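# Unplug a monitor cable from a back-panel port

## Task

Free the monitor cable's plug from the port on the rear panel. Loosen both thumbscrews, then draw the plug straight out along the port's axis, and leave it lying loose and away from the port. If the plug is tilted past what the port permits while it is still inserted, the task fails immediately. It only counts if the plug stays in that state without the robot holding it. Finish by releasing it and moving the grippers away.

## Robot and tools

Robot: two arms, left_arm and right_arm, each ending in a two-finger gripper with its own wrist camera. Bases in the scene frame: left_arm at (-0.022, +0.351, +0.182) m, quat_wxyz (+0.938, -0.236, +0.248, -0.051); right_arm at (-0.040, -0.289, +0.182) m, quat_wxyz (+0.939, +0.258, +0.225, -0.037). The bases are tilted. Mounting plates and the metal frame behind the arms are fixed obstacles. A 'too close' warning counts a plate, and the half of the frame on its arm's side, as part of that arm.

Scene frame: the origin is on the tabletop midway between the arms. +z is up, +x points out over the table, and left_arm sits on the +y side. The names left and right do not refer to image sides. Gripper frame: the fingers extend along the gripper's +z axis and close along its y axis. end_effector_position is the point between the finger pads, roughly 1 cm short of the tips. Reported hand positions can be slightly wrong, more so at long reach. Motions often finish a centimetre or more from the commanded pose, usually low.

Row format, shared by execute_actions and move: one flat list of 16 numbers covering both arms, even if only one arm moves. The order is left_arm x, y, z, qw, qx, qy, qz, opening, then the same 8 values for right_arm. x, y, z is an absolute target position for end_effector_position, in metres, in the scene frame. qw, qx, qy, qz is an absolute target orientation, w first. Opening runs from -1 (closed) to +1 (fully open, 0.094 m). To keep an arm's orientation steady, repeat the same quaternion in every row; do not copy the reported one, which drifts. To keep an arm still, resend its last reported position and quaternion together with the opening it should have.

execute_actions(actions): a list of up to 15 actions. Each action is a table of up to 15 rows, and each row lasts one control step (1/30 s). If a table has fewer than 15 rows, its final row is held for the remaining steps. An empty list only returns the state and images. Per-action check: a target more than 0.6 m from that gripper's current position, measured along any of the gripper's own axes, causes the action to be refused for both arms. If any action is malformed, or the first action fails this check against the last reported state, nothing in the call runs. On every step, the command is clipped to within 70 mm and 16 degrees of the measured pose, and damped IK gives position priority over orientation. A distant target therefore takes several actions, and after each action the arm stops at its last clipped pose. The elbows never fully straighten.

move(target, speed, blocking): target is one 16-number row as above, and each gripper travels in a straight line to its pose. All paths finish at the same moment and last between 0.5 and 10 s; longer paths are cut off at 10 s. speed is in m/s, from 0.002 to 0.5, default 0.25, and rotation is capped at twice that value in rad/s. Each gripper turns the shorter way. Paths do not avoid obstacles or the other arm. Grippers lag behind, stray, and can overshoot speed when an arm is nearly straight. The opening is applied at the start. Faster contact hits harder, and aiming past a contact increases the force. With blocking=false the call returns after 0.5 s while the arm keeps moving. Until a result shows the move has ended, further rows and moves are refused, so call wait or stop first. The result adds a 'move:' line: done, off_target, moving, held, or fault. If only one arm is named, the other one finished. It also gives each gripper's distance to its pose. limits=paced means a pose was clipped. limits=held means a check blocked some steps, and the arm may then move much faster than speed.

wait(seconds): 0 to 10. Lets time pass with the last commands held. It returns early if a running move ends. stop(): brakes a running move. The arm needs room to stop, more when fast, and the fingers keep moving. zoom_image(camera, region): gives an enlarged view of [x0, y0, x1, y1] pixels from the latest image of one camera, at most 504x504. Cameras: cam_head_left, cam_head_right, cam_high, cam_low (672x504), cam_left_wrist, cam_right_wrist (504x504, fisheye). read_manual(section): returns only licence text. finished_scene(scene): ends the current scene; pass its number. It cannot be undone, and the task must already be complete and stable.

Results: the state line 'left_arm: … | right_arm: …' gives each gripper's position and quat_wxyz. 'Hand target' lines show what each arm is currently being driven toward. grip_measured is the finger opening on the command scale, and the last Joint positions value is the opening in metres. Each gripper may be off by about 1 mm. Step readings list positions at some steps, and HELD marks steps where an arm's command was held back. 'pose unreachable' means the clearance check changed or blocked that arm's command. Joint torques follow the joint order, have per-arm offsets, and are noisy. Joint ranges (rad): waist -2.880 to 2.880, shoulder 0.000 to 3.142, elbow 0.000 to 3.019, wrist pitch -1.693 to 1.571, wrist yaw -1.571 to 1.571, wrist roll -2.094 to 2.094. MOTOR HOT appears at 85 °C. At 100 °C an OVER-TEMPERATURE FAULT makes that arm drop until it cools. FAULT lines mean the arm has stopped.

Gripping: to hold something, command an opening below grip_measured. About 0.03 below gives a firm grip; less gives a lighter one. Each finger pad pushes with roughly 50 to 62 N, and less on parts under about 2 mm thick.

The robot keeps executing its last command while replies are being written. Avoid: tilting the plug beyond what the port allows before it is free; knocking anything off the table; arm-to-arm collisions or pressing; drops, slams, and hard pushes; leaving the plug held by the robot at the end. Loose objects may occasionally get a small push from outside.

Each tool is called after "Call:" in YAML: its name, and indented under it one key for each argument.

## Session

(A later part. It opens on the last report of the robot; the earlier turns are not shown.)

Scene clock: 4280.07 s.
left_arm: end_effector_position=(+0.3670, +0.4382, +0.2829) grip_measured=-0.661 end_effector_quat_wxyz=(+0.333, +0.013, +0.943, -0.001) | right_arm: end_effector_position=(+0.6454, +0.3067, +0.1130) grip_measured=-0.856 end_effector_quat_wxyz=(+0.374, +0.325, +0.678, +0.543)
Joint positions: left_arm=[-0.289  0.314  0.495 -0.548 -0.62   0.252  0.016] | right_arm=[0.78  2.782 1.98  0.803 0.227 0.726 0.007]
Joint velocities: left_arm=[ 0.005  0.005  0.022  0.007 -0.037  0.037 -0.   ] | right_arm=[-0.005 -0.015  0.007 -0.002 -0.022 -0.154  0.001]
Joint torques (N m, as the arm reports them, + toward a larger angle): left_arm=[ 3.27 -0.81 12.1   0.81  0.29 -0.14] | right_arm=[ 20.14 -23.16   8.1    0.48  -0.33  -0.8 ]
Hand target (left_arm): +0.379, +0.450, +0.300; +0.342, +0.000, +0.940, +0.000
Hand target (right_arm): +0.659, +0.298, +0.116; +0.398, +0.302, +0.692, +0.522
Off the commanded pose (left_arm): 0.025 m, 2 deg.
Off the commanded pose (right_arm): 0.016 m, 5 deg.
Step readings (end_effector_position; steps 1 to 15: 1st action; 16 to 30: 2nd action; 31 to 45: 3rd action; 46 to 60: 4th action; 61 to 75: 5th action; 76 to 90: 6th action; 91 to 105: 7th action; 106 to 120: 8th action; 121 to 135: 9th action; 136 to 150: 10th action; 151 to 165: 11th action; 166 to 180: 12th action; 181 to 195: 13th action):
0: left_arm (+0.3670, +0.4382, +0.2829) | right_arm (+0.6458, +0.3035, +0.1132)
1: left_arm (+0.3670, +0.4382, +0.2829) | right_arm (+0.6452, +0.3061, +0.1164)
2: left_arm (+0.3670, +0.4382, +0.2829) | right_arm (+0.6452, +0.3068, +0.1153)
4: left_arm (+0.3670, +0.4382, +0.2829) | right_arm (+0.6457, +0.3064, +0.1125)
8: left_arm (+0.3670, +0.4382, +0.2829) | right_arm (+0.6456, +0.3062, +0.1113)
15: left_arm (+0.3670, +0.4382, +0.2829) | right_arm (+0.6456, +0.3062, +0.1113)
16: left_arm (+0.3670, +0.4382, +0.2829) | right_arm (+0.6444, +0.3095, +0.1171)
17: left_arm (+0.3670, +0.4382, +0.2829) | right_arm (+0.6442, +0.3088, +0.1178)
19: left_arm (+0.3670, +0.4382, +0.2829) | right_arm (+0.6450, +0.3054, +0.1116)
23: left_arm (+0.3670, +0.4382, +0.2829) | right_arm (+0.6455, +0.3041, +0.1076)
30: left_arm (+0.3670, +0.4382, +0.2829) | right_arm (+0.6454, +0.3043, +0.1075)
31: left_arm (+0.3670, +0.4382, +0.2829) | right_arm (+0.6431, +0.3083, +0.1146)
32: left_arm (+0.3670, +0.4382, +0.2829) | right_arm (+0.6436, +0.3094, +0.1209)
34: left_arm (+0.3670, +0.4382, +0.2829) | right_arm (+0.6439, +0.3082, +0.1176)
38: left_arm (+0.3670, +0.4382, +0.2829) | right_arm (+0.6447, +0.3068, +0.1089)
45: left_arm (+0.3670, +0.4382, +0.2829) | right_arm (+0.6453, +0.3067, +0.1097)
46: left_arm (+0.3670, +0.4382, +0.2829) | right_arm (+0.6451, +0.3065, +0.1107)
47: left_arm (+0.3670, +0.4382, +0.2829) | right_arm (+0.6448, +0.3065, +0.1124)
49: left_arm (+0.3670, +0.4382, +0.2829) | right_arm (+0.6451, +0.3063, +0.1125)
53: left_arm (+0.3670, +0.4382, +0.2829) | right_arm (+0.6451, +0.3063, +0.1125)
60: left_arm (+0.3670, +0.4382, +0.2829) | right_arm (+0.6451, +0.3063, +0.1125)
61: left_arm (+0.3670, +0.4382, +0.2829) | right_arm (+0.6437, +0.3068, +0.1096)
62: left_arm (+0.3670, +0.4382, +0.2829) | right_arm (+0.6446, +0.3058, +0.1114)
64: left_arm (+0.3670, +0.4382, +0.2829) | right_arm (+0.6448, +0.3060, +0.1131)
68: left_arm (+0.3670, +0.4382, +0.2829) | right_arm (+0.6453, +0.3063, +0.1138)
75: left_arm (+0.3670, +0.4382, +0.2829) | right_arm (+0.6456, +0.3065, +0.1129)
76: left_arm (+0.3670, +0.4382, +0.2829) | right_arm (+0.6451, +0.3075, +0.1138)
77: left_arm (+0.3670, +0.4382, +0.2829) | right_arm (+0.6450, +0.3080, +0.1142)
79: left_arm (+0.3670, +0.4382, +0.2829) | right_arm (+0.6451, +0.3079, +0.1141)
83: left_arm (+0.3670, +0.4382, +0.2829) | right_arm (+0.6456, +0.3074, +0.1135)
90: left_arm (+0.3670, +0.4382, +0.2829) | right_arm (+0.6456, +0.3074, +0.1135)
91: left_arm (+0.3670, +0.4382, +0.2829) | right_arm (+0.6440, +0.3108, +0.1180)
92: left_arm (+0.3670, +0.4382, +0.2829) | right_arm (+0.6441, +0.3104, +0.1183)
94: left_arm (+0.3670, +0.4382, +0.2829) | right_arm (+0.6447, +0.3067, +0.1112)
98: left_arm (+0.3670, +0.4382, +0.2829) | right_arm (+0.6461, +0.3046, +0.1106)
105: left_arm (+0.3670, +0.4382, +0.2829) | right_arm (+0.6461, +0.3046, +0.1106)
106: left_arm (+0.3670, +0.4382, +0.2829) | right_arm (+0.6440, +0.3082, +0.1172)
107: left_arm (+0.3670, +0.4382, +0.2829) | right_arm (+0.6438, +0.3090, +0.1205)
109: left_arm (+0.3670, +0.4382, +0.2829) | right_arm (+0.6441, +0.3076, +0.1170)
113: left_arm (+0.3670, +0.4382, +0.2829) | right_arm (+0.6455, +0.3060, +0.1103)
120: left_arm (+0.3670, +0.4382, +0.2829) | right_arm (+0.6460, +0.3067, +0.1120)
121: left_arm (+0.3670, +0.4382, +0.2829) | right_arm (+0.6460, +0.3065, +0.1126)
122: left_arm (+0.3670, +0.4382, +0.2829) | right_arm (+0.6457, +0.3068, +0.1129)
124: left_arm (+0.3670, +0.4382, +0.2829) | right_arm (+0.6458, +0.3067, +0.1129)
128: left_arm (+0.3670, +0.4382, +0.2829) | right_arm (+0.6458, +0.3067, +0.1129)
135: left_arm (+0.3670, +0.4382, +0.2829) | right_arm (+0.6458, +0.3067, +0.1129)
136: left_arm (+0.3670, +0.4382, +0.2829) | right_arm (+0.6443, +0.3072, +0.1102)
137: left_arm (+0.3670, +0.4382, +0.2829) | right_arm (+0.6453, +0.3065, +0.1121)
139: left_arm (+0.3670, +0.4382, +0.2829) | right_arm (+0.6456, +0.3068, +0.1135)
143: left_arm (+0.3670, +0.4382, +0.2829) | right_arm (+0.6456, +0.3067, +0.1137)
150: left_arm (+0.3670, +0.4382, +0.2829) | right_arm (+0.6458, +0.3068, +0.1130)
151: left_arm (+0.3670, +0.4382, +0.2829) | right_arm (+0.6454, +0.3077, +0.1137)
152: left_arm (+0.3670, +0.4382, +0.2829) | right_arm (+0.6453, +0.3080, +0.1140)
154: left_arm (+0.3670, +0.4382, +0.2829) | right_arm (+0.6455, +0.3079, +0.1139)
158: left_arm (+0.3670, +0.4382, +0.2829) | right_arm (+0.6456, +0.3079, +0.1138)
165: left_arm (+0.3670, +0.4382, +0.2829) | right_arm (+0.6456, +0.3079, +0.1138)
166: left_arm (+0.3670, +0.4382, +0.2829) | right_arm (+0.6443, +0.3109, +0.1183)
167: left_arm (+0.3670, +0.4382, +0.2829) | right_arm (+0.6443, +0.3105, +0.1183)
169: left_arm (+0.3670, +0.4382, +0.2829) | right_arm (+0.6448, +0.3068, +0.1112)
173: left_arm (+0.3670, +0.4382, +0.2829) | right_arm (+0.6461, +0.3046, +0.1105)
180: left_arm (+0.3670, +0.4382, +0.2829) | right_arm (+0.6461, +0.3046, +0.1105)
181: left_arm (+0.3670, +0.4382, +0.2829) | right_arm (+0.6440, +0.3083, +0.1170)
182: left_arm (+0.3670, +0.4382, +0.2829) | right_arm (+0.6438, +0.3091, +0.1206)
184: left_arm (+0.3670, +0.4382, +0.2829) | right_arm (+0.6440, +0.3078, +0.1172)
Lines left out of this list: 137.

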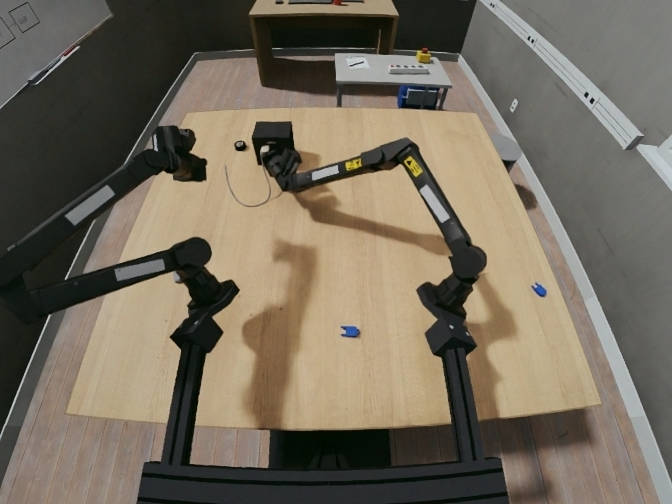

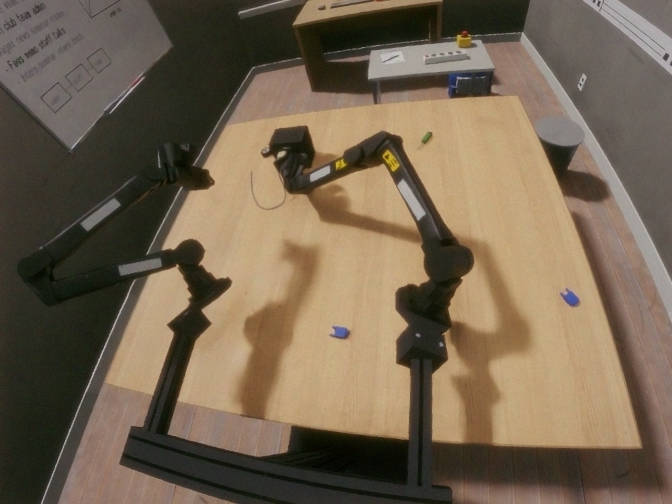

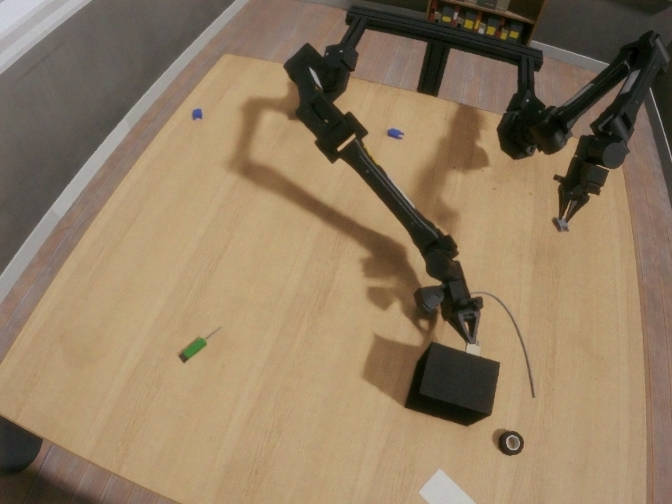

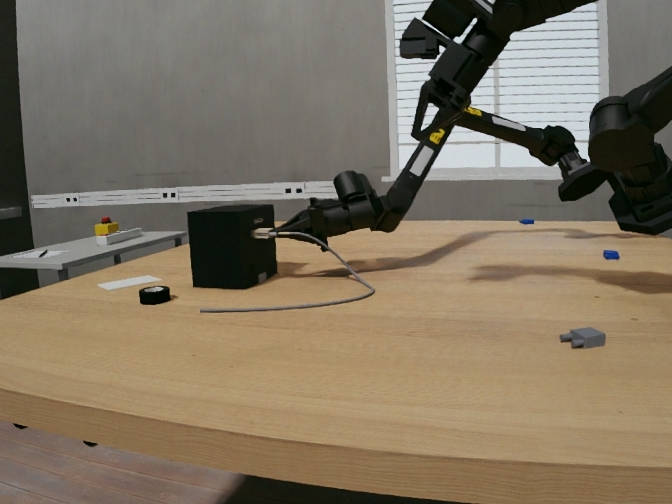

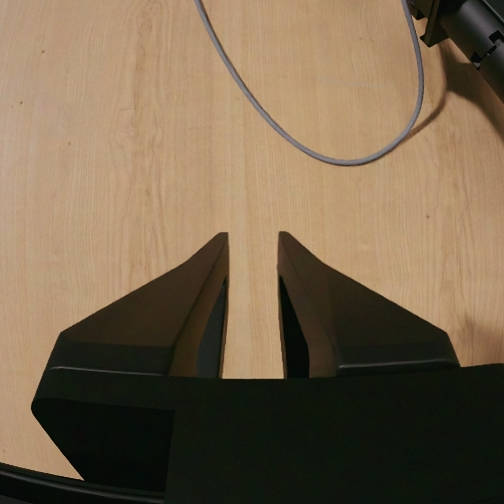

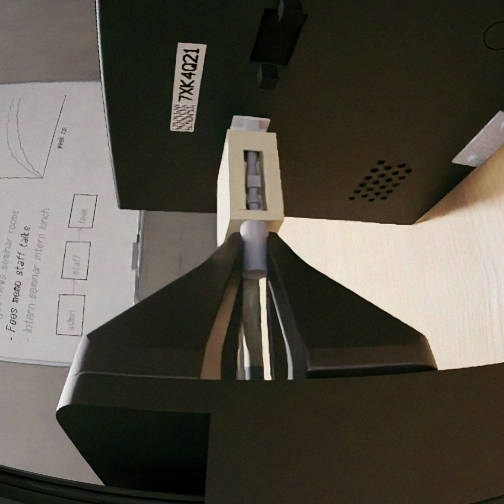

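Call:
execute_actions:
  actions:
    - [[0.38,0.45,0.3,0.342,0,0.94,0,-0.66,0.66,0.293,0.09,0.399,0.301,0.692,0.521,-0.68]]
    - [[0.38,0.45,0.3,0.342,0,0.94,0,-0.66,0.661,0.293,0.093,0.36,0.347,0.623,0.602,-0.68]]
    - [[0.38,0.45,0.3,0.342,0,0.94,0,-0.66,0.663,0.2925,0.1005,0.269,0.422,0.465,0.73,-0.68]]
    - [[0.38,0.45,0.3,0.342,0,0.94,0,-0.66,0.661,0.2925,0.1005,0.269,0.422,0.465,0.73,-0.87]]
    - [[0.38,0.45,0.3,0.342,0,0.94,0,-0.66,0.659,0.298,0.116,0.399,0.301,0.692,0.521,-0.87]]
    - [[0.38,0.45,0.3,0.342,0,0.94,0,-0.66,0.66,0.293,0.09,0.399,0.301,0.692,0.521,-0.68]]
    - [[0.38,0.45,0.3,0.342,0,0.94,0,-0.66,0.661,0.293,0.093,0.36,0.347,0.623,0.602,-0.68]]
    - [[0.38,0.45,0.3,0.342,0,0.94,0,-0.66,0.663,0.2925,0.1005,0.269,0.422,0.465,0.73,-0.68]]
    - [[0.38,0.45,0.3,0.342,0,0.94,0,-0.66,0.661,0.2925,0.1005,0.269,0.422,0.465,0.73,-0.87]]
    - [[0.38,0.45,0.3,0.342,0,0.94,0,-0.66,0.659,0.298,0.116,0.399,0.301,0.692,0.521,-0.87]]
    - [[0.38,0.45,0.3,0.342,0,0.94,0,-0.66,0.66,0.293,0.09,0.399,0.301,0.692,0.521,-0.68]]
    - [[0.38,0.45,0.3,0.342,0,0.94,0,-0.66,0.661,0.293,0.093,0.36,0.347,0.623,0.602,-0.68]]
    - [[0.38,0.45,0.3,0.342,0,0.94,0,-0.66,0.663,0.2925,0.1005,0.269,0.422,0.465,0.73,-0.68]]
    - [[0.38,0.45,0.3,0.342,0,0.94,0,-0.66,0.661,0.2925,0.1005,0.269,0.422,0.465,0.73,-0.87]]
    - [[0.38,0.45,0.3,0.342,0,0.94,0,-0.66,0.659,0.298,0.116,0.399,0.301,0.692,0.521,-0.87]]
    - [[0.38,0.45,0.3,0.342,0,0.94,0,-0.66,0.66,0.293,0.09,0.399,0.301,0.692,0.521,-0.68]]
    - [[0.38,0.45,0.3,0.342,0,0.94,0,-0.66,0.661,0.293,0.093,0.36,0.347,0.623,0.602,-0.68]]
    - [[0.38,0.45,0.3,0.342,0,0.94,0,-0.66,0.663,0.2925,0.1005,0.269,0.422,0.465,0.73,-0.68]]
    - [[0.38,0.45,0.3,0.342,0,0.94,0,-0.66,0.661,0.2925,0.1005,0.269,0.422,0.465,0.73,-0.87]]
    - [[0.38,0.45,0.3,0.342,0,0.94,0,-0.66,0.659,0.298,0.116,0.399,0.301,0.692,0.521,-0.87]]
    - [[0.38,0.45,0.3,0.342,0,0.94,0,-0.66,0.66,0.293,0.09,0.399,0.301,0.692,0.521,-0.68]]
    - [[0.38,0.45,0.3,0.342,0,0.94,0,-0.66,0.661,0.293,0.093,0.36,0.347,0.623,0.602,-0.68]]
    - [[0.38,0.45,0.3,0.342,0,0.94,0,-0.66,0.663,0.2925,0.1005,0.269,0.422,0.465,0.73,-0.68]]
    - [[0.38,0.45,0.3,0.342,0,0.94,0,-0.66,0.661,0.2925,0.1005,0.269,0.422,0.465,0.73,-0.87]]
    - [[0.38,0.45,0.3,0.342,0,0.94,0,-0.66,0.659,0.298,0.116,0.399,0.301,0.692,0.521,-0.87]]
    - [[0.38,0.45,0.3,0.342,0,0.94,0,-0.66,0.66,0.293,0.09,0.399,0.301,0.692,0.521,-0.68]]
    - [[0.38,0.45,0.3,0.342,0,0.94,0,-0.66,0.661,0.293,0.093,0.36,0.347,0.623,0.602,-0.68]]
    - [[0.38,0.45,0.3,0.342,0,0.94,0,-0.66,0.663,0.2925,0.1005,0.269,0.422,0.465,0.73,-0.68]]
    - [[0.38,0.45,0.3,0.342,0,0.94,0,-0.66,0.661,0.2925,0.1005,0.269,0.422,0.465,0.73,-0.87]]
    - [[0.38,0.45,0.3,0.342,0,0.94,0,-0.66,0.659,0.298,0.116,0.399,0.301,0.692,0.521,-0.87]]
    - [[0.38,0.45,0.3,0.342,0,0.94,0,-0.66,0.66,0.293,0.09,0.399,0.301,0.692,0.521,-0.68]]
    - [[0.38,0.45,0.3,0.342,0,0.94,0,-0.66,0.661,0.293,0.093,0.36,0.347,0.623,0.602,-0.68]]
    - [[0.38,0.45,0.3,0.342,0,0.94,0,-0.66,0.663,0.2925,0.1005,0.269,0.422,0.465,0.73,-0.68]]
    - [[0.38,0.45,0.3,0.342,0,0.94,0,-0.66,0.661,0.2925,0.1005,0.269,0.422,0.465,0.73,-0.87]]
    - [[0.38,0.45,0.3,0.342,0,0.94,0,-0.66,0.659,0.298,0.116,0.399,0.301,0.692,0.521,-0.87]]
    - [[0.38,0.45,0.3,0.342,0,0.94,0,-0.66,0.66,0.293,0.09,0.399,0.301,0.692,0.521,-0.68]]
    - [[0.38,0.45,0.3,0.342,0,0.94,0,-0.66,0.661,0.293,0.093,0.36,0.347,0.623,0.602,-0.68]]
    - [[0.38,0.45,0.3,0.342,0,0.94,0,-0.66,0.663,0.2925,0.1005,0.269,0.422,0.465,0.73,-0.68]]
    - [[0.38,0.45,0.3,0.342,0,0.94,0,-0.66,0.661,0.2925,0.1005,0.269,0.422,0.465,0.73,-0.87]]
    - [[0.38,0.45,0.3,0.342,0,0.94,0,-0.66,0.659,0.298,0.116,0.399,0.301,0.692,0.521,-0.87]]

Call:
zoom_image:
  camera: "cam_right_wrist"
  region: [200, 130, 310, 290]

Scene clock: 4341.00 s.
left_arm: end_effector_position=(+0.3670, +0.4382, +0.2829) grip_measured=-0.661 end_effector_quat_wxyz=(+0.333, +0.013, +0.943, -0.001) | right_arm: end_effector_position=(+0.6454, +0.3067, +0.1130) grip_measured=-0.856 end_effector_quat_wxyz=(+0.374, +0.325, +0.678, +0.543)
Joint positions: left_arm=[-0.289  0.314  0.495 -0.548 -0.62   0.252  0.016] | right_arm=[0.78  2.782 1.98  0.803 0.227 0.726 0.007]
Joint velocities: left_arm=[-0.005 -0.015 -0.022 -0.002  0.051  0.037  0.001] | right_arm=[ 0.015 -0.005  0.007 -0.002 -0.007 -0.168  0.001]
Joint torques (N m, as the arm reports them, + toward a larger angle): left_arm=[ 3.37 -0.8  12.12  0.82  0.3  -0.14] | right_arm=[ 20.45 -23.14   8.12   0.42  -0.32  -0.81]
Hand target (left_arm): +0.379, +0.450, +0.300; +0.342, +0.000, +0.940, +0.000
Hand target (right_arm): +0.659, +0.298, +0.116; +0.397, +0.302, +0.692, +0.522
Off the commanded pose (left_arm): 0.025 m, 2 deg.
Off the commanded pose (right_arm): 0.016 m, 5 deg.
Step readings (end_effector_position; steps 1 to 15: 1st action; 16 to 30: 2nd action; 31 to 45: 3rd action; 46 to 60: 4th action; 61 to 75: 5th action; 76 to 90: 6th action; 91 to 105: 7th action; 106 to 120: 8th action; 121 to 135: 9th action; 136 to 150: 10th action; 151 to 165: 11th action; 166 to 180: 12th action; 181 to 195: 13th action):
0: left_arm (+0.3670, +0.4382, +0.2829) | right_arm (+0.6454, +0.3067, +0.1130)
1: left_arm (+0.3670, +0.4382, +0.2829) | right_arm (+0.6451, +0.3075, +0.1137)
2: left_arm (+0.3670, +0.4382, +0.2829) | right_arm (+0.6450, +0.3080, +0.1141)
4: left_arm (+0.3670, +0.4382, +0.2829) | right_arm (+0.6451, +0.3080, +0.1140)
8: left_arm (+0.3670, +0.4382, +0.2829) | right_arm (+0.6455, +0.3075, +0.1135)
15: left_arm (+0.3670, +0.4382, +0.2829) | right_arm (+0.6455, +0.3075, +0.1135)
16: left_arm (+0.3670, +0.4382, +0.2829) | right_arm (+0.6439, +0.3109, +0.1180)
17: left_arm (+0.3670, +0.4382, +0.2829) | right_arm (+0.6439, +0.3105, +0.1185)
19: left_arm (+0.3670, +0.4382, +0.2829) | right_arm (+0.6450, +0.3065, +0.1114)
23: left_arm (+0.3670, +0.4382, +0.2829) | right_arm (+0.6455, +0.3044, +0.1069)
30: left_arm (+0.3670, +0.4382, +0.2829) | right_arm (+0.6454, +0.3046, +0.1073)
31: left_arm (+0.3670, +0.4382, +0.2829) | right_arm (+0.6431, +0.3087, +0.1149)
32: left_arm (+0.3670, +0.4382, +0.2829) | right_arm (+0.6434, +0.3099, +0.1211)
34: left_arm (+0.3670, +0.4382, +0.2829) | right_arm (+0.6438, +0.3089, +0.1180)
38: left_arm (+0.3670, +0.4382, +0.2829) | right_arm (+0.6443, +0.3070, +0.1081)
45: left_arm (+0.3670, +0.4382, +0.2829) | right_arm (+0.6451, +0.3069, +0.1097)
46: left_arm (+0.3670, +0.4382, +0.2829) | right_arm (+0.6452, +0.3066, +0.1105)
47: left_arm (+0.3670, +0.4382, +0.2829) | right_arm (+0.6449, +0.3065, +0.1125)
49: left_arm (+0.3670, +0.4382, +0.2829) | right_arm (+0.6452, +0.3063, +0.1126)
53: left_arm (+0.3670, +0.4382, +0.2829) | right_arm (+0.6452, +0.3063, +0.1126)
60: left_arm (+0.3670, +0.4382, +0.2829) | right_arm (+0.6452, +0.3063, +0.1126)
61: left_arm (+0.3670, +0.4382, +0.2829) | right_arm (+0.6436, +0.3070, +0.1094)
62: left_arm (+0.3670, +0.4382, +0.2829) | right_arm (+0.6447, +0.3059, +0.1114)
64: left_arm (+0.3670, +0.4382, +0.2829) | right_arm (+0.6450, +0.3062, +0.1132)
68: left_arm (+0.3670, +0.4382, +0.2829) | right_arm (+0.6453, +0.3063, +0.1136)
75: left_arm (+0.3670, +0.4382, +0.2829) | right_arm (+0.6456, +0.3067, +0.1131)
76: left_arm (+0.3670, +0.4382, +0.2829) | right_arm (+0.6451, +0.3077, +0.1141)
77: left_arm (+0.3670, +0.4382, +0.2829) | right_arm (+0.6451, +0.3080, +0.1143)
79: left_arm (+0.3670, +0.4382, +0.2829) | right_arm (+0.6452, +0.3080, +0.1142)
83: left_arm (+0.3670, +0.4382, +0.2829) | right_arm (+0.6457, +0.3075, +0.1136)
90: left_arm (+0.3670, +0.4382, +0.2829) | right_arm (+0.6457, +0.3075, +0.1136)
91: left_arm (+0.3670, +0.4382, +0.2829) | right_arm (+0.6441, +0.3109, +0.1181)
92: left_arm (+0.3670, +0.4382, +0.2829) | right_arm (+0.6441, +0.3105, +0.1186)
94: left_arm (+0.3670, +0.4382, +0.2829) | right_arm (+0.6446, +0.3068, +0.1114)
98: left_arm (+0.3670, +0.4382, +0.2829) | right_arm (+0.6462, +0.3044, +0.1102)
105: left_arm (+0.3670, +0.4382, +0.2829) | right_arm (+0.6462, +0.3044, +0.1102)
106: left_arm (+0.3670, +0.4382, +0.2829) | right_arm (+0.6440, +0.3082, +0.1167)
107: left_arm (+0.3670, +0.4382, +0.2829) | right_arm (+0.6436, +0.3085, +0.1169)
109: left_arm (+0.3670, +0.4382, +0.2829) | right_arm (+0.6446, +0.3069, +0.1158)
113: left_arm (+0.3670, +0.4382, +0.2829) | right_arm (+0.6450, +0.3066, +0.1094)
120: left_arm (+0.3670, +0.4382, +0.2829) | right_arm (+0.6454, +0.3070, +0.1098)
121: left_arm (+0.3670, +0.4382, +0.2829) | right_arm (+0.6454, +0.3065, +0.1107)
122: left_arm (+0.3670, +0.4382, +0.2829) | right_arm (+0.6451, +0.3066, +0.1124)
124: left_arm (+0.3670, +0.4382, +0.2829) | right_arm (+0.6452, +0.3066, +0.1128)
128: left_arm (+0.3670, +0.4382, +0.2829) | right_arm (+0.6452, +0.3066, +0.1128)
135: left_arm (+0.3670, +0.4382, +0.2829) | right_arm (+0.6452, +0.3066, +0.1128)
136: left_arm (+0.3670, +0.4382, +0.2829) | right_arm (+0.6438, +0.3069, +0.1096)
137: left_arm (+0.3670, +0.4382, +0.2829) | right_arm (+0.6448, +0.3059, +0.1116)
139: left_arm (+0.3670, +0.4382, +0.2829) | right_arm (+0.6451, +0.3062, +0.1132)
143: left_arm (+0.3670, +0.4382, +0.2829) | right_arm (+0.6454, +0.3063, +0.1138)
150: left_arm (+0.3670, +0.4382, +0.2829) | right_arm (+0.6453, +0.3066, +0.1126)
151: left_arm (+0.3670, +0.4382, +0.2829) | right_arm (+0.6449, +0.3077, +0.1135)
152: left_arm (+0.3670, +0.4382, +0.2829) | right_arm (+0.6448, +0.3081, +0.1139)
154: left_arm (+0.3670, +0.4382, +0.2829) | right_arm (+0.6449, +0.3081, +0.1138)
158: left_arm (+0.3670, +0.4382, +0.2829) | right_arm (+0.6454, +0.3075, +0.1132)
165: left_arm (+0.3670, +0.4382, +0.2829) | right_arm (+0.6454, +0.3075, +0.1132)
166: left_arm (+0.3670, +0.4382, +0.2829) | right_arm (+0.6438, +0.3110, +0.1183)
167: left_arm (+0.3670, +0.4382, +0.2829) | right_arm (+0.6440, +0.3104, +0.1186)
169: left_arm (+0.3670, +0.4382, +0.2829) | right_arm (+0.6446, +0.3067, +0.1115)
173: left_arm (+0.3670, +0.4382, +0.2829) | right_arm (+0.6462, +0.3044, +0.1102)
180: left_arm (+0.3670, +0.4382, +0.2829) | right_arm (+0.6461, +0.3045, +0.1102)
181: left_arm (+0.3670, +0.4382, +0.2829) | right_arm (+0.6442, +0.3081, +0.1171)
182: left_arm (+0.3670, +0.4382, +0.2829) | right_arm (+0.6435, +0.3087, +0.1172)
184: left_arm (+0.3670, +0.4382, +0.2829) | right_arm (+0.6446, +0.3070, +0.1163)
Lines left out of this list: 137.

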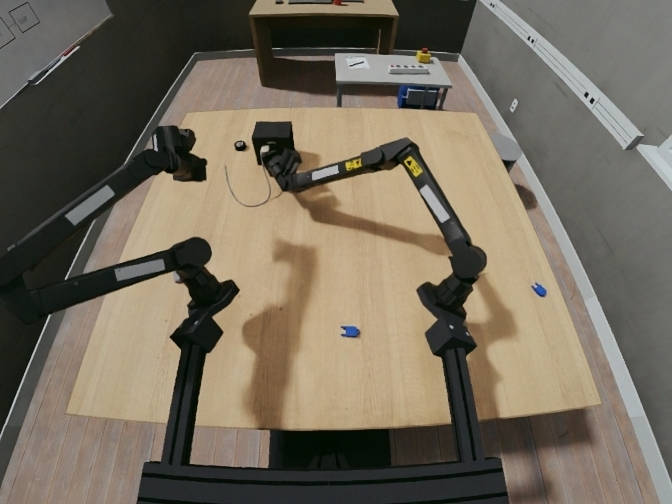

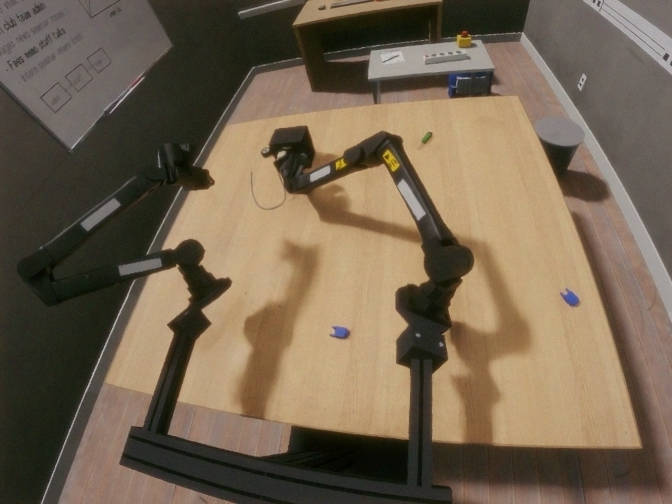

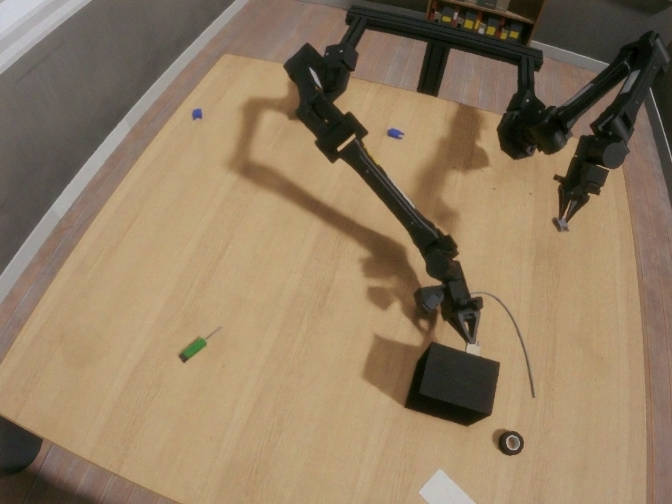

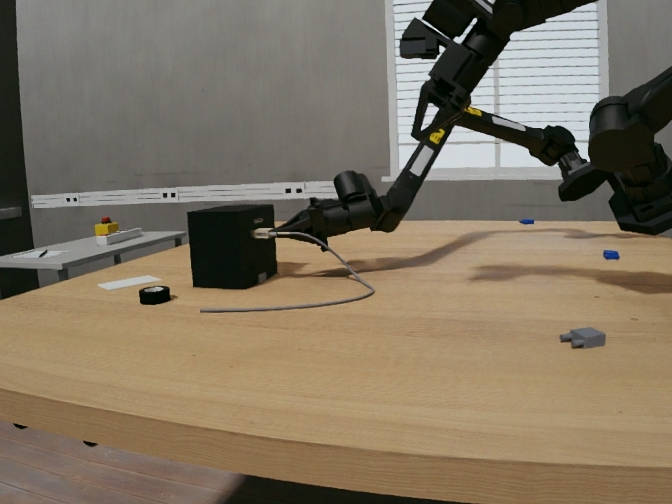

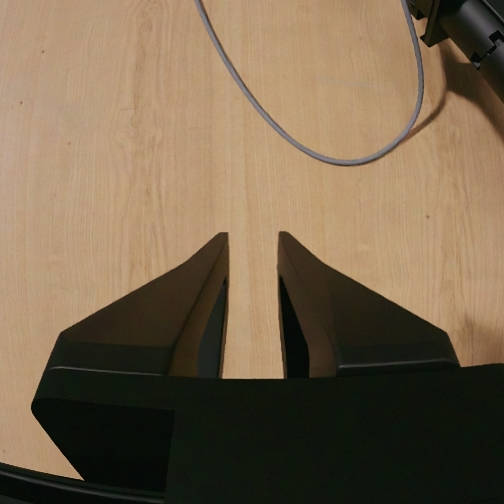

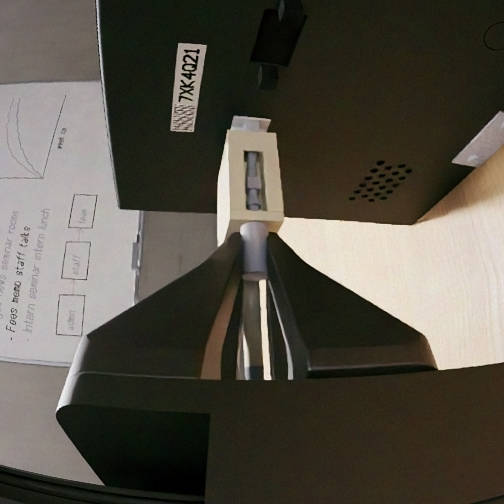

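Region (200, 130, 310, 290) of cam_right_wrist's 504x504 image, scaled by 3.150, with more detail than that image has; it fills the left 346 columns of this view, and the rest is white.

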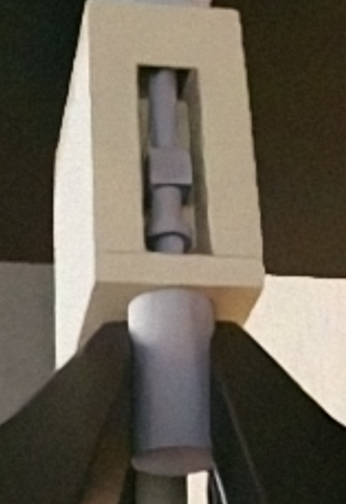

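Call:
execute_actions:
  actions:
    - [[0.38,0.45,0.3,0.342,0,0.94,0,-0.66,0.66,0.293,0.09,0.399,0.301,0.692,0.521,-0.68]]
    - [[0.38,0.45,0.3,0.342,0,0.94,0,-0.66,0.661,0.293,0.093,0.36,0.347,0.623,0.602,-0.68]]
    - [[0.38,0.45,0.3,0.342,0,0.94,0,-0.66,0.663,0.2925,0.1005,0.269,0.422,0.465,0.73,-0.68]]
    - [[0.38,0.45,0.3,0.342,0,0.94,0,-0.66,0.661,0.2925,0.1005,0.269,0.422,0.465,0.73,-0.87]]
    - [[0.38,0.45,0.3,0.342,0,0.94,0,-0.66,0.659,0.298,0.116,0.399,0.301,0.692,0.521,-0.87]]
    - [[0.38,0.45,0.3,0.342,0,0.94,0,-0.66,0.66,0.293,0.09,0.399,0.301,0.692,0.521,-0.68]]
    - [[0.38,0.45,0.3,0.342,0,0.94,0,-0.66,0.661,0.293,0.093,0.36,0.347,0.623,0.602,-0.68]]
    - [[0.38,0.45,0.3,0.342,0,0.94,0,-0.66,0.663,0.2925,0.1005,0.269,0.422,0.465,0.73,-0.68]]
    - [[0.38,0.45,0.3,0.342,0,0.94,0,-0.66,0.661,0.2925,0.1005,0.269,0.422,0.465,0.73,-0.87]]
    - [[0.38,0.45,0.3,0.342,0,0.94,0,-0.66,0.659,0.298,0.116,0.399,0.301,0.692,0.521,-0.87]]
    - [[0.38,0.45,0.3,0.342,0,0.94,0,-0.66,0.66,0.293,0.09,0.399,0.301,0.692,0.521,-0.68]]
    - [[0.38,0.45,0.3,0.342,0,0.94,0,-0.66,0.661,0.293,0.093,0.36,0.347,0.623,0.602,-0.68]]
    - [[0.38,0.45,0.3,0.342,0,0.94,0,-0.66,0.663,0.2925,0.1005,0.269,0.422,0.465,0.73,-0.68]]
    - [[0.38,0.45,0.3,0.342,0,0.94,0,-0.66,0.661,0.2925,0.1005,0.269,0.422,0.465,0.73,-0.87]]
    - [[0.38,0.45,0.3,0.342,0,0.94,0,-0.66,0.659,0.298,0.116,0.399,0.301,0.692,0.521,-0.87]]
    - [[0.38,0.45,0.3,0.342,0,0.94,0,-0.66,0.66,0.293,0.09,0.399,0.301,0.692,0.521,-0.68]]
    - [[0.38,0.45,0.3,0.342,0,0.94,0,-0.66,0.661,0.293,0.093,0.36,0.347,0.623,0.602,-0.68]]
    - [[0.38,0.45,0.3,0.342,0,0.94,0,-0.66,0.663,0.2925,0.1005,0.269,0.422,0.465,0.73,-0.68]]
    - [[0.38,0.45,0.3,0.342,0,0.94,0,-0.66,0.661,0.2925,0.1005,0.269,0.422,0.465,0.73,-0.87]]
    - [[0.38,0.45,0.3,0.342,0,0.94,0,-0.66,0.659,0.298,0.116,0.399,0.301,0.692,0.521,-0.87]]
    - [[0.38,0.45,0.3,0.342,0,0.94,0,-0.66,0.66,0.293,0.09,0.399,0.301,0.692,0.521,-0.68]]
    - [[0.38,0.45,0.3,0.342,0,0.94,0,-0.66,0.661,0.293,0.093,0.36,0.347,0.623,0.602,-0.68]]
    - [[0.38,0.45,0.3,0.342,0,0.94,0,-0.66,0.663,0.2925,0.1005,0.269,0.422,0.465,0.73,-0.68]]
    - [[0.38,0.45,0.3,0.342,0,0.94,0,-0.66,0.661,0.2925,0.1005,0.269,0.422,0.465,0.73,-0.87]]
    - [[0.38,0.45,0.3,0.342,0,0.94,0,-0.66,0.659,0.298,0.116,0.399,0.301,0.692,0.521,-0.87]]
    - [[0.38,0.45,0.3,0.342,0,0.94,0,-0.66,0.66,0.293,0.09,0.399,0.301,0.692,0.521,-0.68]]
    - [[0.38,0.45,0.3,0.342,0,0.94,0,-0.66,0.661,0.293,0.093,0.36,0.347,0.623,0.602,-0.68]]
    - [[0.38,0.45,0.3,0.342,0,0.94,0,-0.66,0.663,0.2925,0.1005,0.269,0.422,0.465,0.73,-0.68]]
    - [[0.38,0.45,0.3,0.342,0,0.94,0,-0.66,0.661,0.2925,0.1005,0.269,0.422,0.465,0.73,-0.87]]
    - [[0.38,0.45,0.3,0.342,0,0.94,0,-0.66,0.659,0.298,0.116,0.399,0.301,0.692,0.521,-0.87]]
    - [[0.38,0.45,0.3,0.342,0,0.94,0,-0.66,0.66,0.293,0.09,0.399,0.301,0.692,0.521,-0.68]]
    - [[0.38,0.45,0.3,0.342,0,0.94,0,-0.66,0.661,0.293,0.093,0.36,0.347,0.623,0.602,-0.68]]
    - [[0.38,0.45,0.3,0.342,0,0.94,0,-0.66,0.663,0.2925,0.1005,0.269,0.422,0.465,0.73,-0.68]]
    - [[0.38,0.45,0.3,0.342,0,0.94,0,-0.66,0.661,0.2925,0.1005,0.269,0.422,0.465,0.73,-0.87]]
    - [[0.38,0.45,0.3,0.342,0,0.94,0,-0.66,0.659,0.298,0.116,0.399,0.301,0.692,0.521,-0.87]]
    - [[0.38,0.45,0.3,0.342,0,0.94,0,-0.66,0.66,0.293,0.09,0.399,0.301,0.692,0.521,-0.68]]
    - [[0.38,0.45,0.3,0.342,0,0.94,0,-0.66,0.661,0.293,0.093,0.36,0.347,0.623,0.602,-0.68]]
    - [[0.38,0.45,0.3,0.342,0,0.94,0,-0.66,0.663,0.2925,0.1005,0.269,0.422,0.465,0.73,-0.68]]
    - [[0.38,0.45,0.3,0.342,0,0.94,0,-0.66,0.661,0.2925,0.1005,0.269,0.422,0.465,0.73,-0.87]]
    - [[0.38,0.45,0.3,0.342,0,0.94,0,-0.66,0.659,0.298,0.116,0.399,0.301,0.692,0.521,-0.87]]

Call:
zoom_image:
  camera: "cam_right_wrist"
  region: [200, 130, 310, 290]

Scene clock: 4408.40 s.
left_arm: end_effector_position=(+0.3670, +0.4382, +0.2829) grip_measured=-0.661 end_effector_quat_wxyz=(+0.333, +0.013, +0.943, -0.001) | right_arm: end_effector_position=(+0.6455, +0.3067, +0.1133) grip_measured=-0.856 end_effector_quat_wxyz=(+0.374, +0.325, +0.678, +0.543)
Joint positions: left_arm=[-0.289  0.314  0.495 -0.548 -0.62   0.252  0.016] | right_arm=[0.78  2.782 1.98  0.802 0.228 0.726 0.007]
Joint velocities: left_arm=[ 0.015 -0.005 -0.012 -0.017 -0.037 -0.007  0.001] | right_arm=[-0.015 -0.005 -0.007  0.012  0.066 -0.095 -0.001]
Joint torques (N m, as the arm reports them, + toward a larger angle): left_arm=[ 3.2  -0.73 12.11  0.82  0.29 -0.13] | right_arm=[ 20.07 -23.16   8.14   0.49  -0.34  -0.81]
Hand target (left_arm): +0.379, +0.450, +0.300; +0.342, +0.000, +0.940, +0.000
Hand target (right_arm): +0.659, +0.298, +0.116; +0.398, +0.302, +0.691, +0.522
Off the commanded pose (left_arm): 0.025 m, 2 deg.
Off the commanded pose (right_arm): 0.016 m, 5 deg.
Step readings (end_effector_position; steps 1 to 15: 1st action; 16 to 30: 2nd action; 31 to 45: 3rd action; 46 to 60: 4th action; 61 to 75: 5th action; 76 to 90: 6th action; 91 to 105: 7th action; 106 to 120: 8th action; 121 to 135: 9th action; 136 to 150: 10th action; 151 to 165: 11th action; 166 to 180: 12th action; 181 to 195: 13th action):
0: left_arm (+0.3670, +0.4382, +0.2829) | right_arm (+0.6454, +0.3066, +0.1129)
1: left_arm (+0.3670, +0.4382, +0.2829) | right_arm (+0.6451, +0.3075, +0.1137)
2: left_arm (+0.3670, +0.4382, +0.2829) | right_arm (+0.6450, +0.3080, +0.1141)
4: left_arm (+0.3670, +0.4382, +0.2829) | right_arm (+0.6451, +0.3080, +0.1140)
8: left_arm (+0.3670, +0.4382, +0.2829) | right_arm (+0.6455, +0.3075, +0.1135)
15: left_arm (+0.3670, +0.4382, +0.2829) | right_arm (+0.6455, +0.3075, +0.1135)
16: left_arm (+0.3670, +0.4382, +0.2829) | right_arm (+0.6441, +0.3108, +0.1183)
17: left_arm (+0.3670, +0.4382, +0.2829) | right_arm (+0.6441, +0.3105, +0.1188)
19: left_arm (+0.3670, +0.4382, +0.2829) | right_arm (+0.6445, +0.3069, +0.1119)
23: left_arm (+0.3670, +0.4382, +0.2829) | right_arm (+0.6463, +0.3043, +0.1103)
30: left_arm (+0.3670, +0.4382, +0.2829) | right_arm (+0.6462, +0.3043, +0.1104)
31: left_arm (+0.3670, +0.4382, +0.2829) | right_arm (+0.6441, +0.3081, +0.1171)
32: left_arm (+0.3670, +0.4382, +0.2829) | right_arm (+0.6436, +0.3085, +0.1170)
34: left_arm (+0.3670, +0.4382, +0.2829) | right_arm (+0.6446, +0.3068, +0.1157)
38: left_arm (+0.3670, +0.4382, +0.2829) | right_arm (+0.6445, +0.3070, +0.1083)
45: left_arm (+0.3670, +0.4382, +0.2829) | right_arm (+0.6453, +0.3067, +0.1094)
46: left_arm (+0.3670, +0.4382, +0.2829) | right_arm (+0.6452, +0.3065, +0.1104)
47: left_arm (+0.3670, +0.4382, +0.2829) | right_arm (+0.6448, +0.3066, +0.1122)
49: left_arm (+0.3670, +0.4382, +0.2829) | right_arm (+0.6451, +0.3063, +0.1124)
53: left_arm (+0.3670, +0.4382, +0.2829) | right_arm (+0.6451, +0.3063, +0.1124)
60: left_arm (+0.3670, +0.4382, +0.2829) | right_arm (+0.6451, +0.3063, +0.1124)
61: left_arm (+0.3670, +0.4382, +0.2829) | right_arm (+0.6437, +0.3068, +0.1094)
62: left_arm (+0.3670, +0.4382, +0.2829) | right_arm (+0.6446, +0.3059, +0.1113)
64: left_arm (+0.3670, +0.4382, +0.2829) | right_arm (+0.6452, +0.3057, +0.1131)
68: left_arm (+0.3670, +0.4382, +0.2829) | right_arm (+0.6453, +0.3063, +0.1140)
75: left_arm (+0.3670, +0.4382, +0.2829) | right_arm (+0.6454, +0.3067, +0.1130)
76: left_arm (+0.3670, +0.4382, +0.2829) | right_arm (+0.6449, +0.3078, +0.1139)
77: left_arm (+0.3670, +0.4382, +0.2829) | right_arm (+0.6450, +0.3080, +0.1141)
79: left_arm (+0.3670, +0.4382, +0.2829) | right_arm (+0.6451, +0.3080, +0.1140)
83: left_arm (+0.3670, +0.4382, +0.2829) | right_arm (+0.6455, +0.3075, +0.1135)
90: left_arm (+0.3670, +0.4382, +0.2829) | right_arm (+0.6455, +0.3075, +0.1135)
91: left_arm (+0.3670, +0.4382, +0.2829) | right_arm (+0.6441, +0.3108, +0.1182)
92: left_arm (+0.3670, +0.4382, +0.2829) | right_arm (+0.6442, +0.3104, +0.1189)
94: left_arm (+0.3670, +0.4382, +0.2829) | right_arm (+0.6444, +0.3069, +0.1117)
98: left_arm (+0.3670, +0.4382, +0.2829) | right_arm (+0.6462, +0.3043, +0.1103)
105: left_arm (+0.3670, +0.4382, +0.2829) | right_arm (+0.6462, +0.3044, +0.1103)
106: left_arm (+0.3670, +0.4382, +0.2829) | right_arm (+0.6441, +0.3081, +0.1171)
107: left_arm (+0.3670, +0.4382, +0.2829) | right_arm (+0.6433, +0.3087, +0.1170)
109: left_arm (+0.3670, +0.4382, +0.2829) | right_arm (+0.6444, +0.3072, +0.1164)
113: left_arm (+0.3670, +0.4382, +0.2829) | right_arm (+0.6444, +0.3072, +0.1085)
120: left_arm (+0.3670, +0.4382, +0.2829) | right_arm (+0.6453, +0.3067, +0.1093)
121: left_arm (+0.3670, +0.4382, +0.2829) | right_arm (+0.6452, +0.3064, +0.1104)
122: left_arm (+0.3670, +0.4382, +0.2829) | right_arm (+0.6448, +0.3065, +0.1123)
124: left_arm (+0.3670, +0.4382, +0.2829) | right_arm (+0.6451, +0.3062, +0.1123)
128: left_arm (+0.3670, +0.4382, +0.2829) | right_arm (+0.6451, +0.3062, +0.1123)
135: left_arm (+0.3670, +0.4382, +0.2829) | right_arm (+0.6451, +0.3062, +0.1123)
136: left_arm (+0.3670, +0.4382, +0.2829) | right_arm (+0.6437, +0.3067, +0.1094)
137: left_arm (+0.3670, +0.4382, +0.2829) | right_arm (+0.6446, +0.3059, +0.1113)
139: left_arm (+0.3670, +0.4382, +0.2829) | right_arm (+0.6449, +0.3061, +0.1132)
143: left_arm (+0.3670, +0.4382, +0.2829) | right_arm (+0.6453, +0.3063, +0.1140)
150: left_arm (+0.3670, +0.4382, +0.2829) | right_arm (+0.6454, +0.3067, +0.1130)
151: left_arm (+0.3670, +0.4382, +0.2829) | right_arm (+0.6449, +0.3078, +0.1139)
152: left_arm (+0.3670, +0.4382, +0.2829) | right_arm (+0.6450, +0.3080, +0.1141)
154: left_arm (+0.3670, +0.4382, +0.2829) | right_arm (+0.6451, +0.3080, +0.1140)
158: left_arm (+0.3670, +0.4382, +0.2829) | right_arm (+0.6455, +0.3075, +0.1135)
165: left_arm (+0.3670, +0.4382, +0.2829) | right_arm (+0.6455, +0.3075, +0.1135)
166: left_arm (+0.3670, +0.4382, +0.2829) | right_arm (+0.6440, +0.3109, +0.1181)
167: left_arm (+0.3670, +0.4382, +0.2829) | right_arm (+0.6441, +0.3105, +0.1188)
169: left_arm (+0.3670, +0.4382, +0.2829) | right_arm (+0.6445, +0.3069, +0.1118)
173: left_arm (+0.3670, +0.4382, +0.2829) | right_arm (+0.6460, +0.3044, +0.1100)
180: left_arm (+0.3670, +0.4382, +0.2829) | right_arm (+0.6460, +0.3045, +0.1101)
181: left_arm (+0.3670, +0.4382, +0.2829) | right_arm (+0.6441, +0.3081, +0.1171)
182: left_arm (+0.3670, +0.4382, +0.2829) | right_arm (+0.6433, +0.3087, +0.1170)
184: left_arm (+0.3670, +0.4382, +0.2829) | right_arm (+0.6444, +0.3071, +0.1165)
Lines left out of this list: 137.

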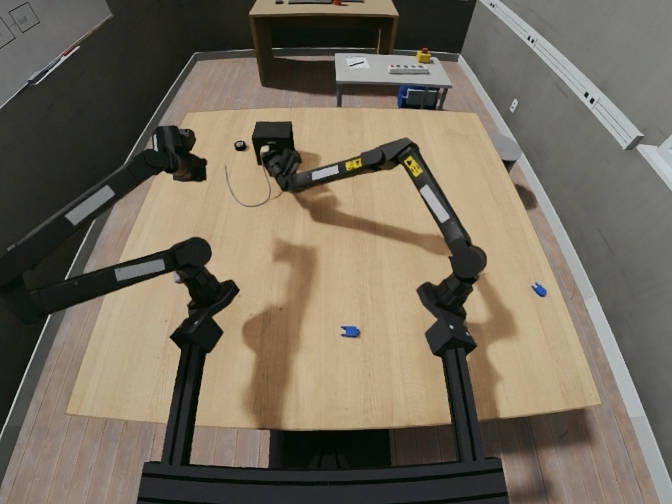

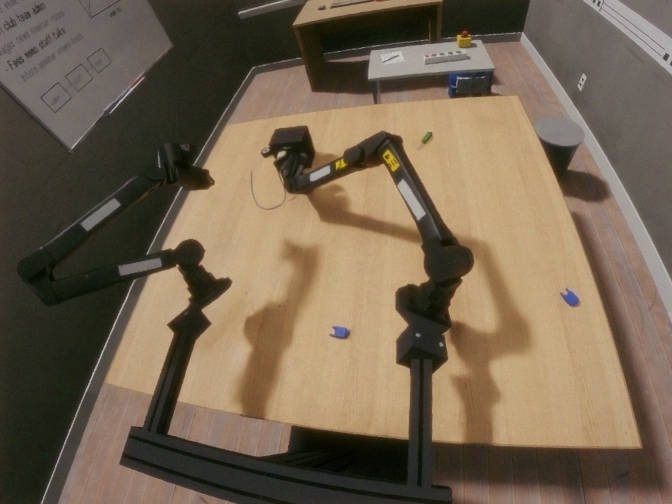

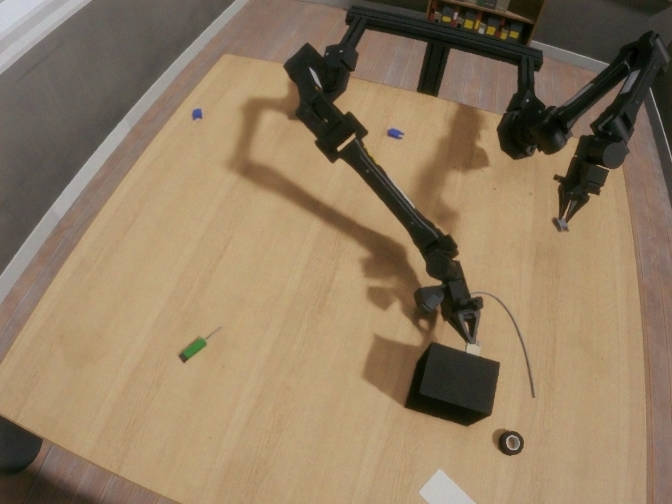

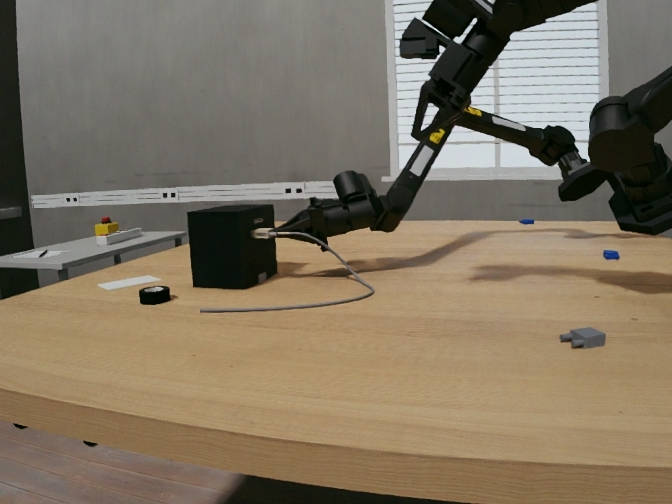

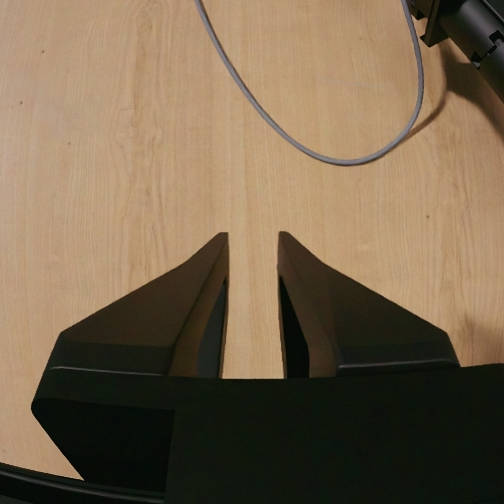

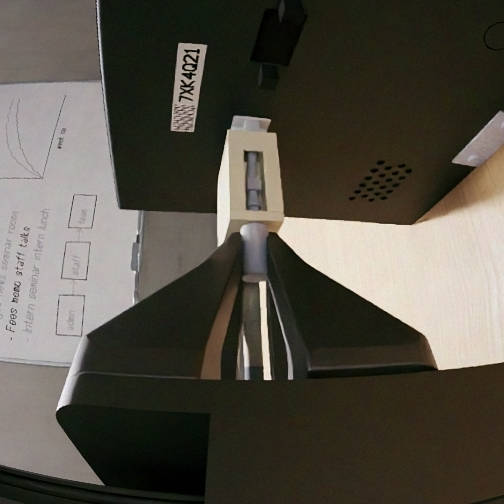

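Region (200, 130, 310, 290) of cam_right_wrist's 504x504 image, scaled by 3.150, with more detail than that image has; it fills the left 346 columns of this view, and the rest is white.

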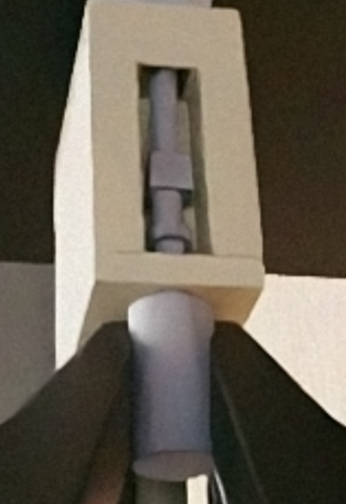

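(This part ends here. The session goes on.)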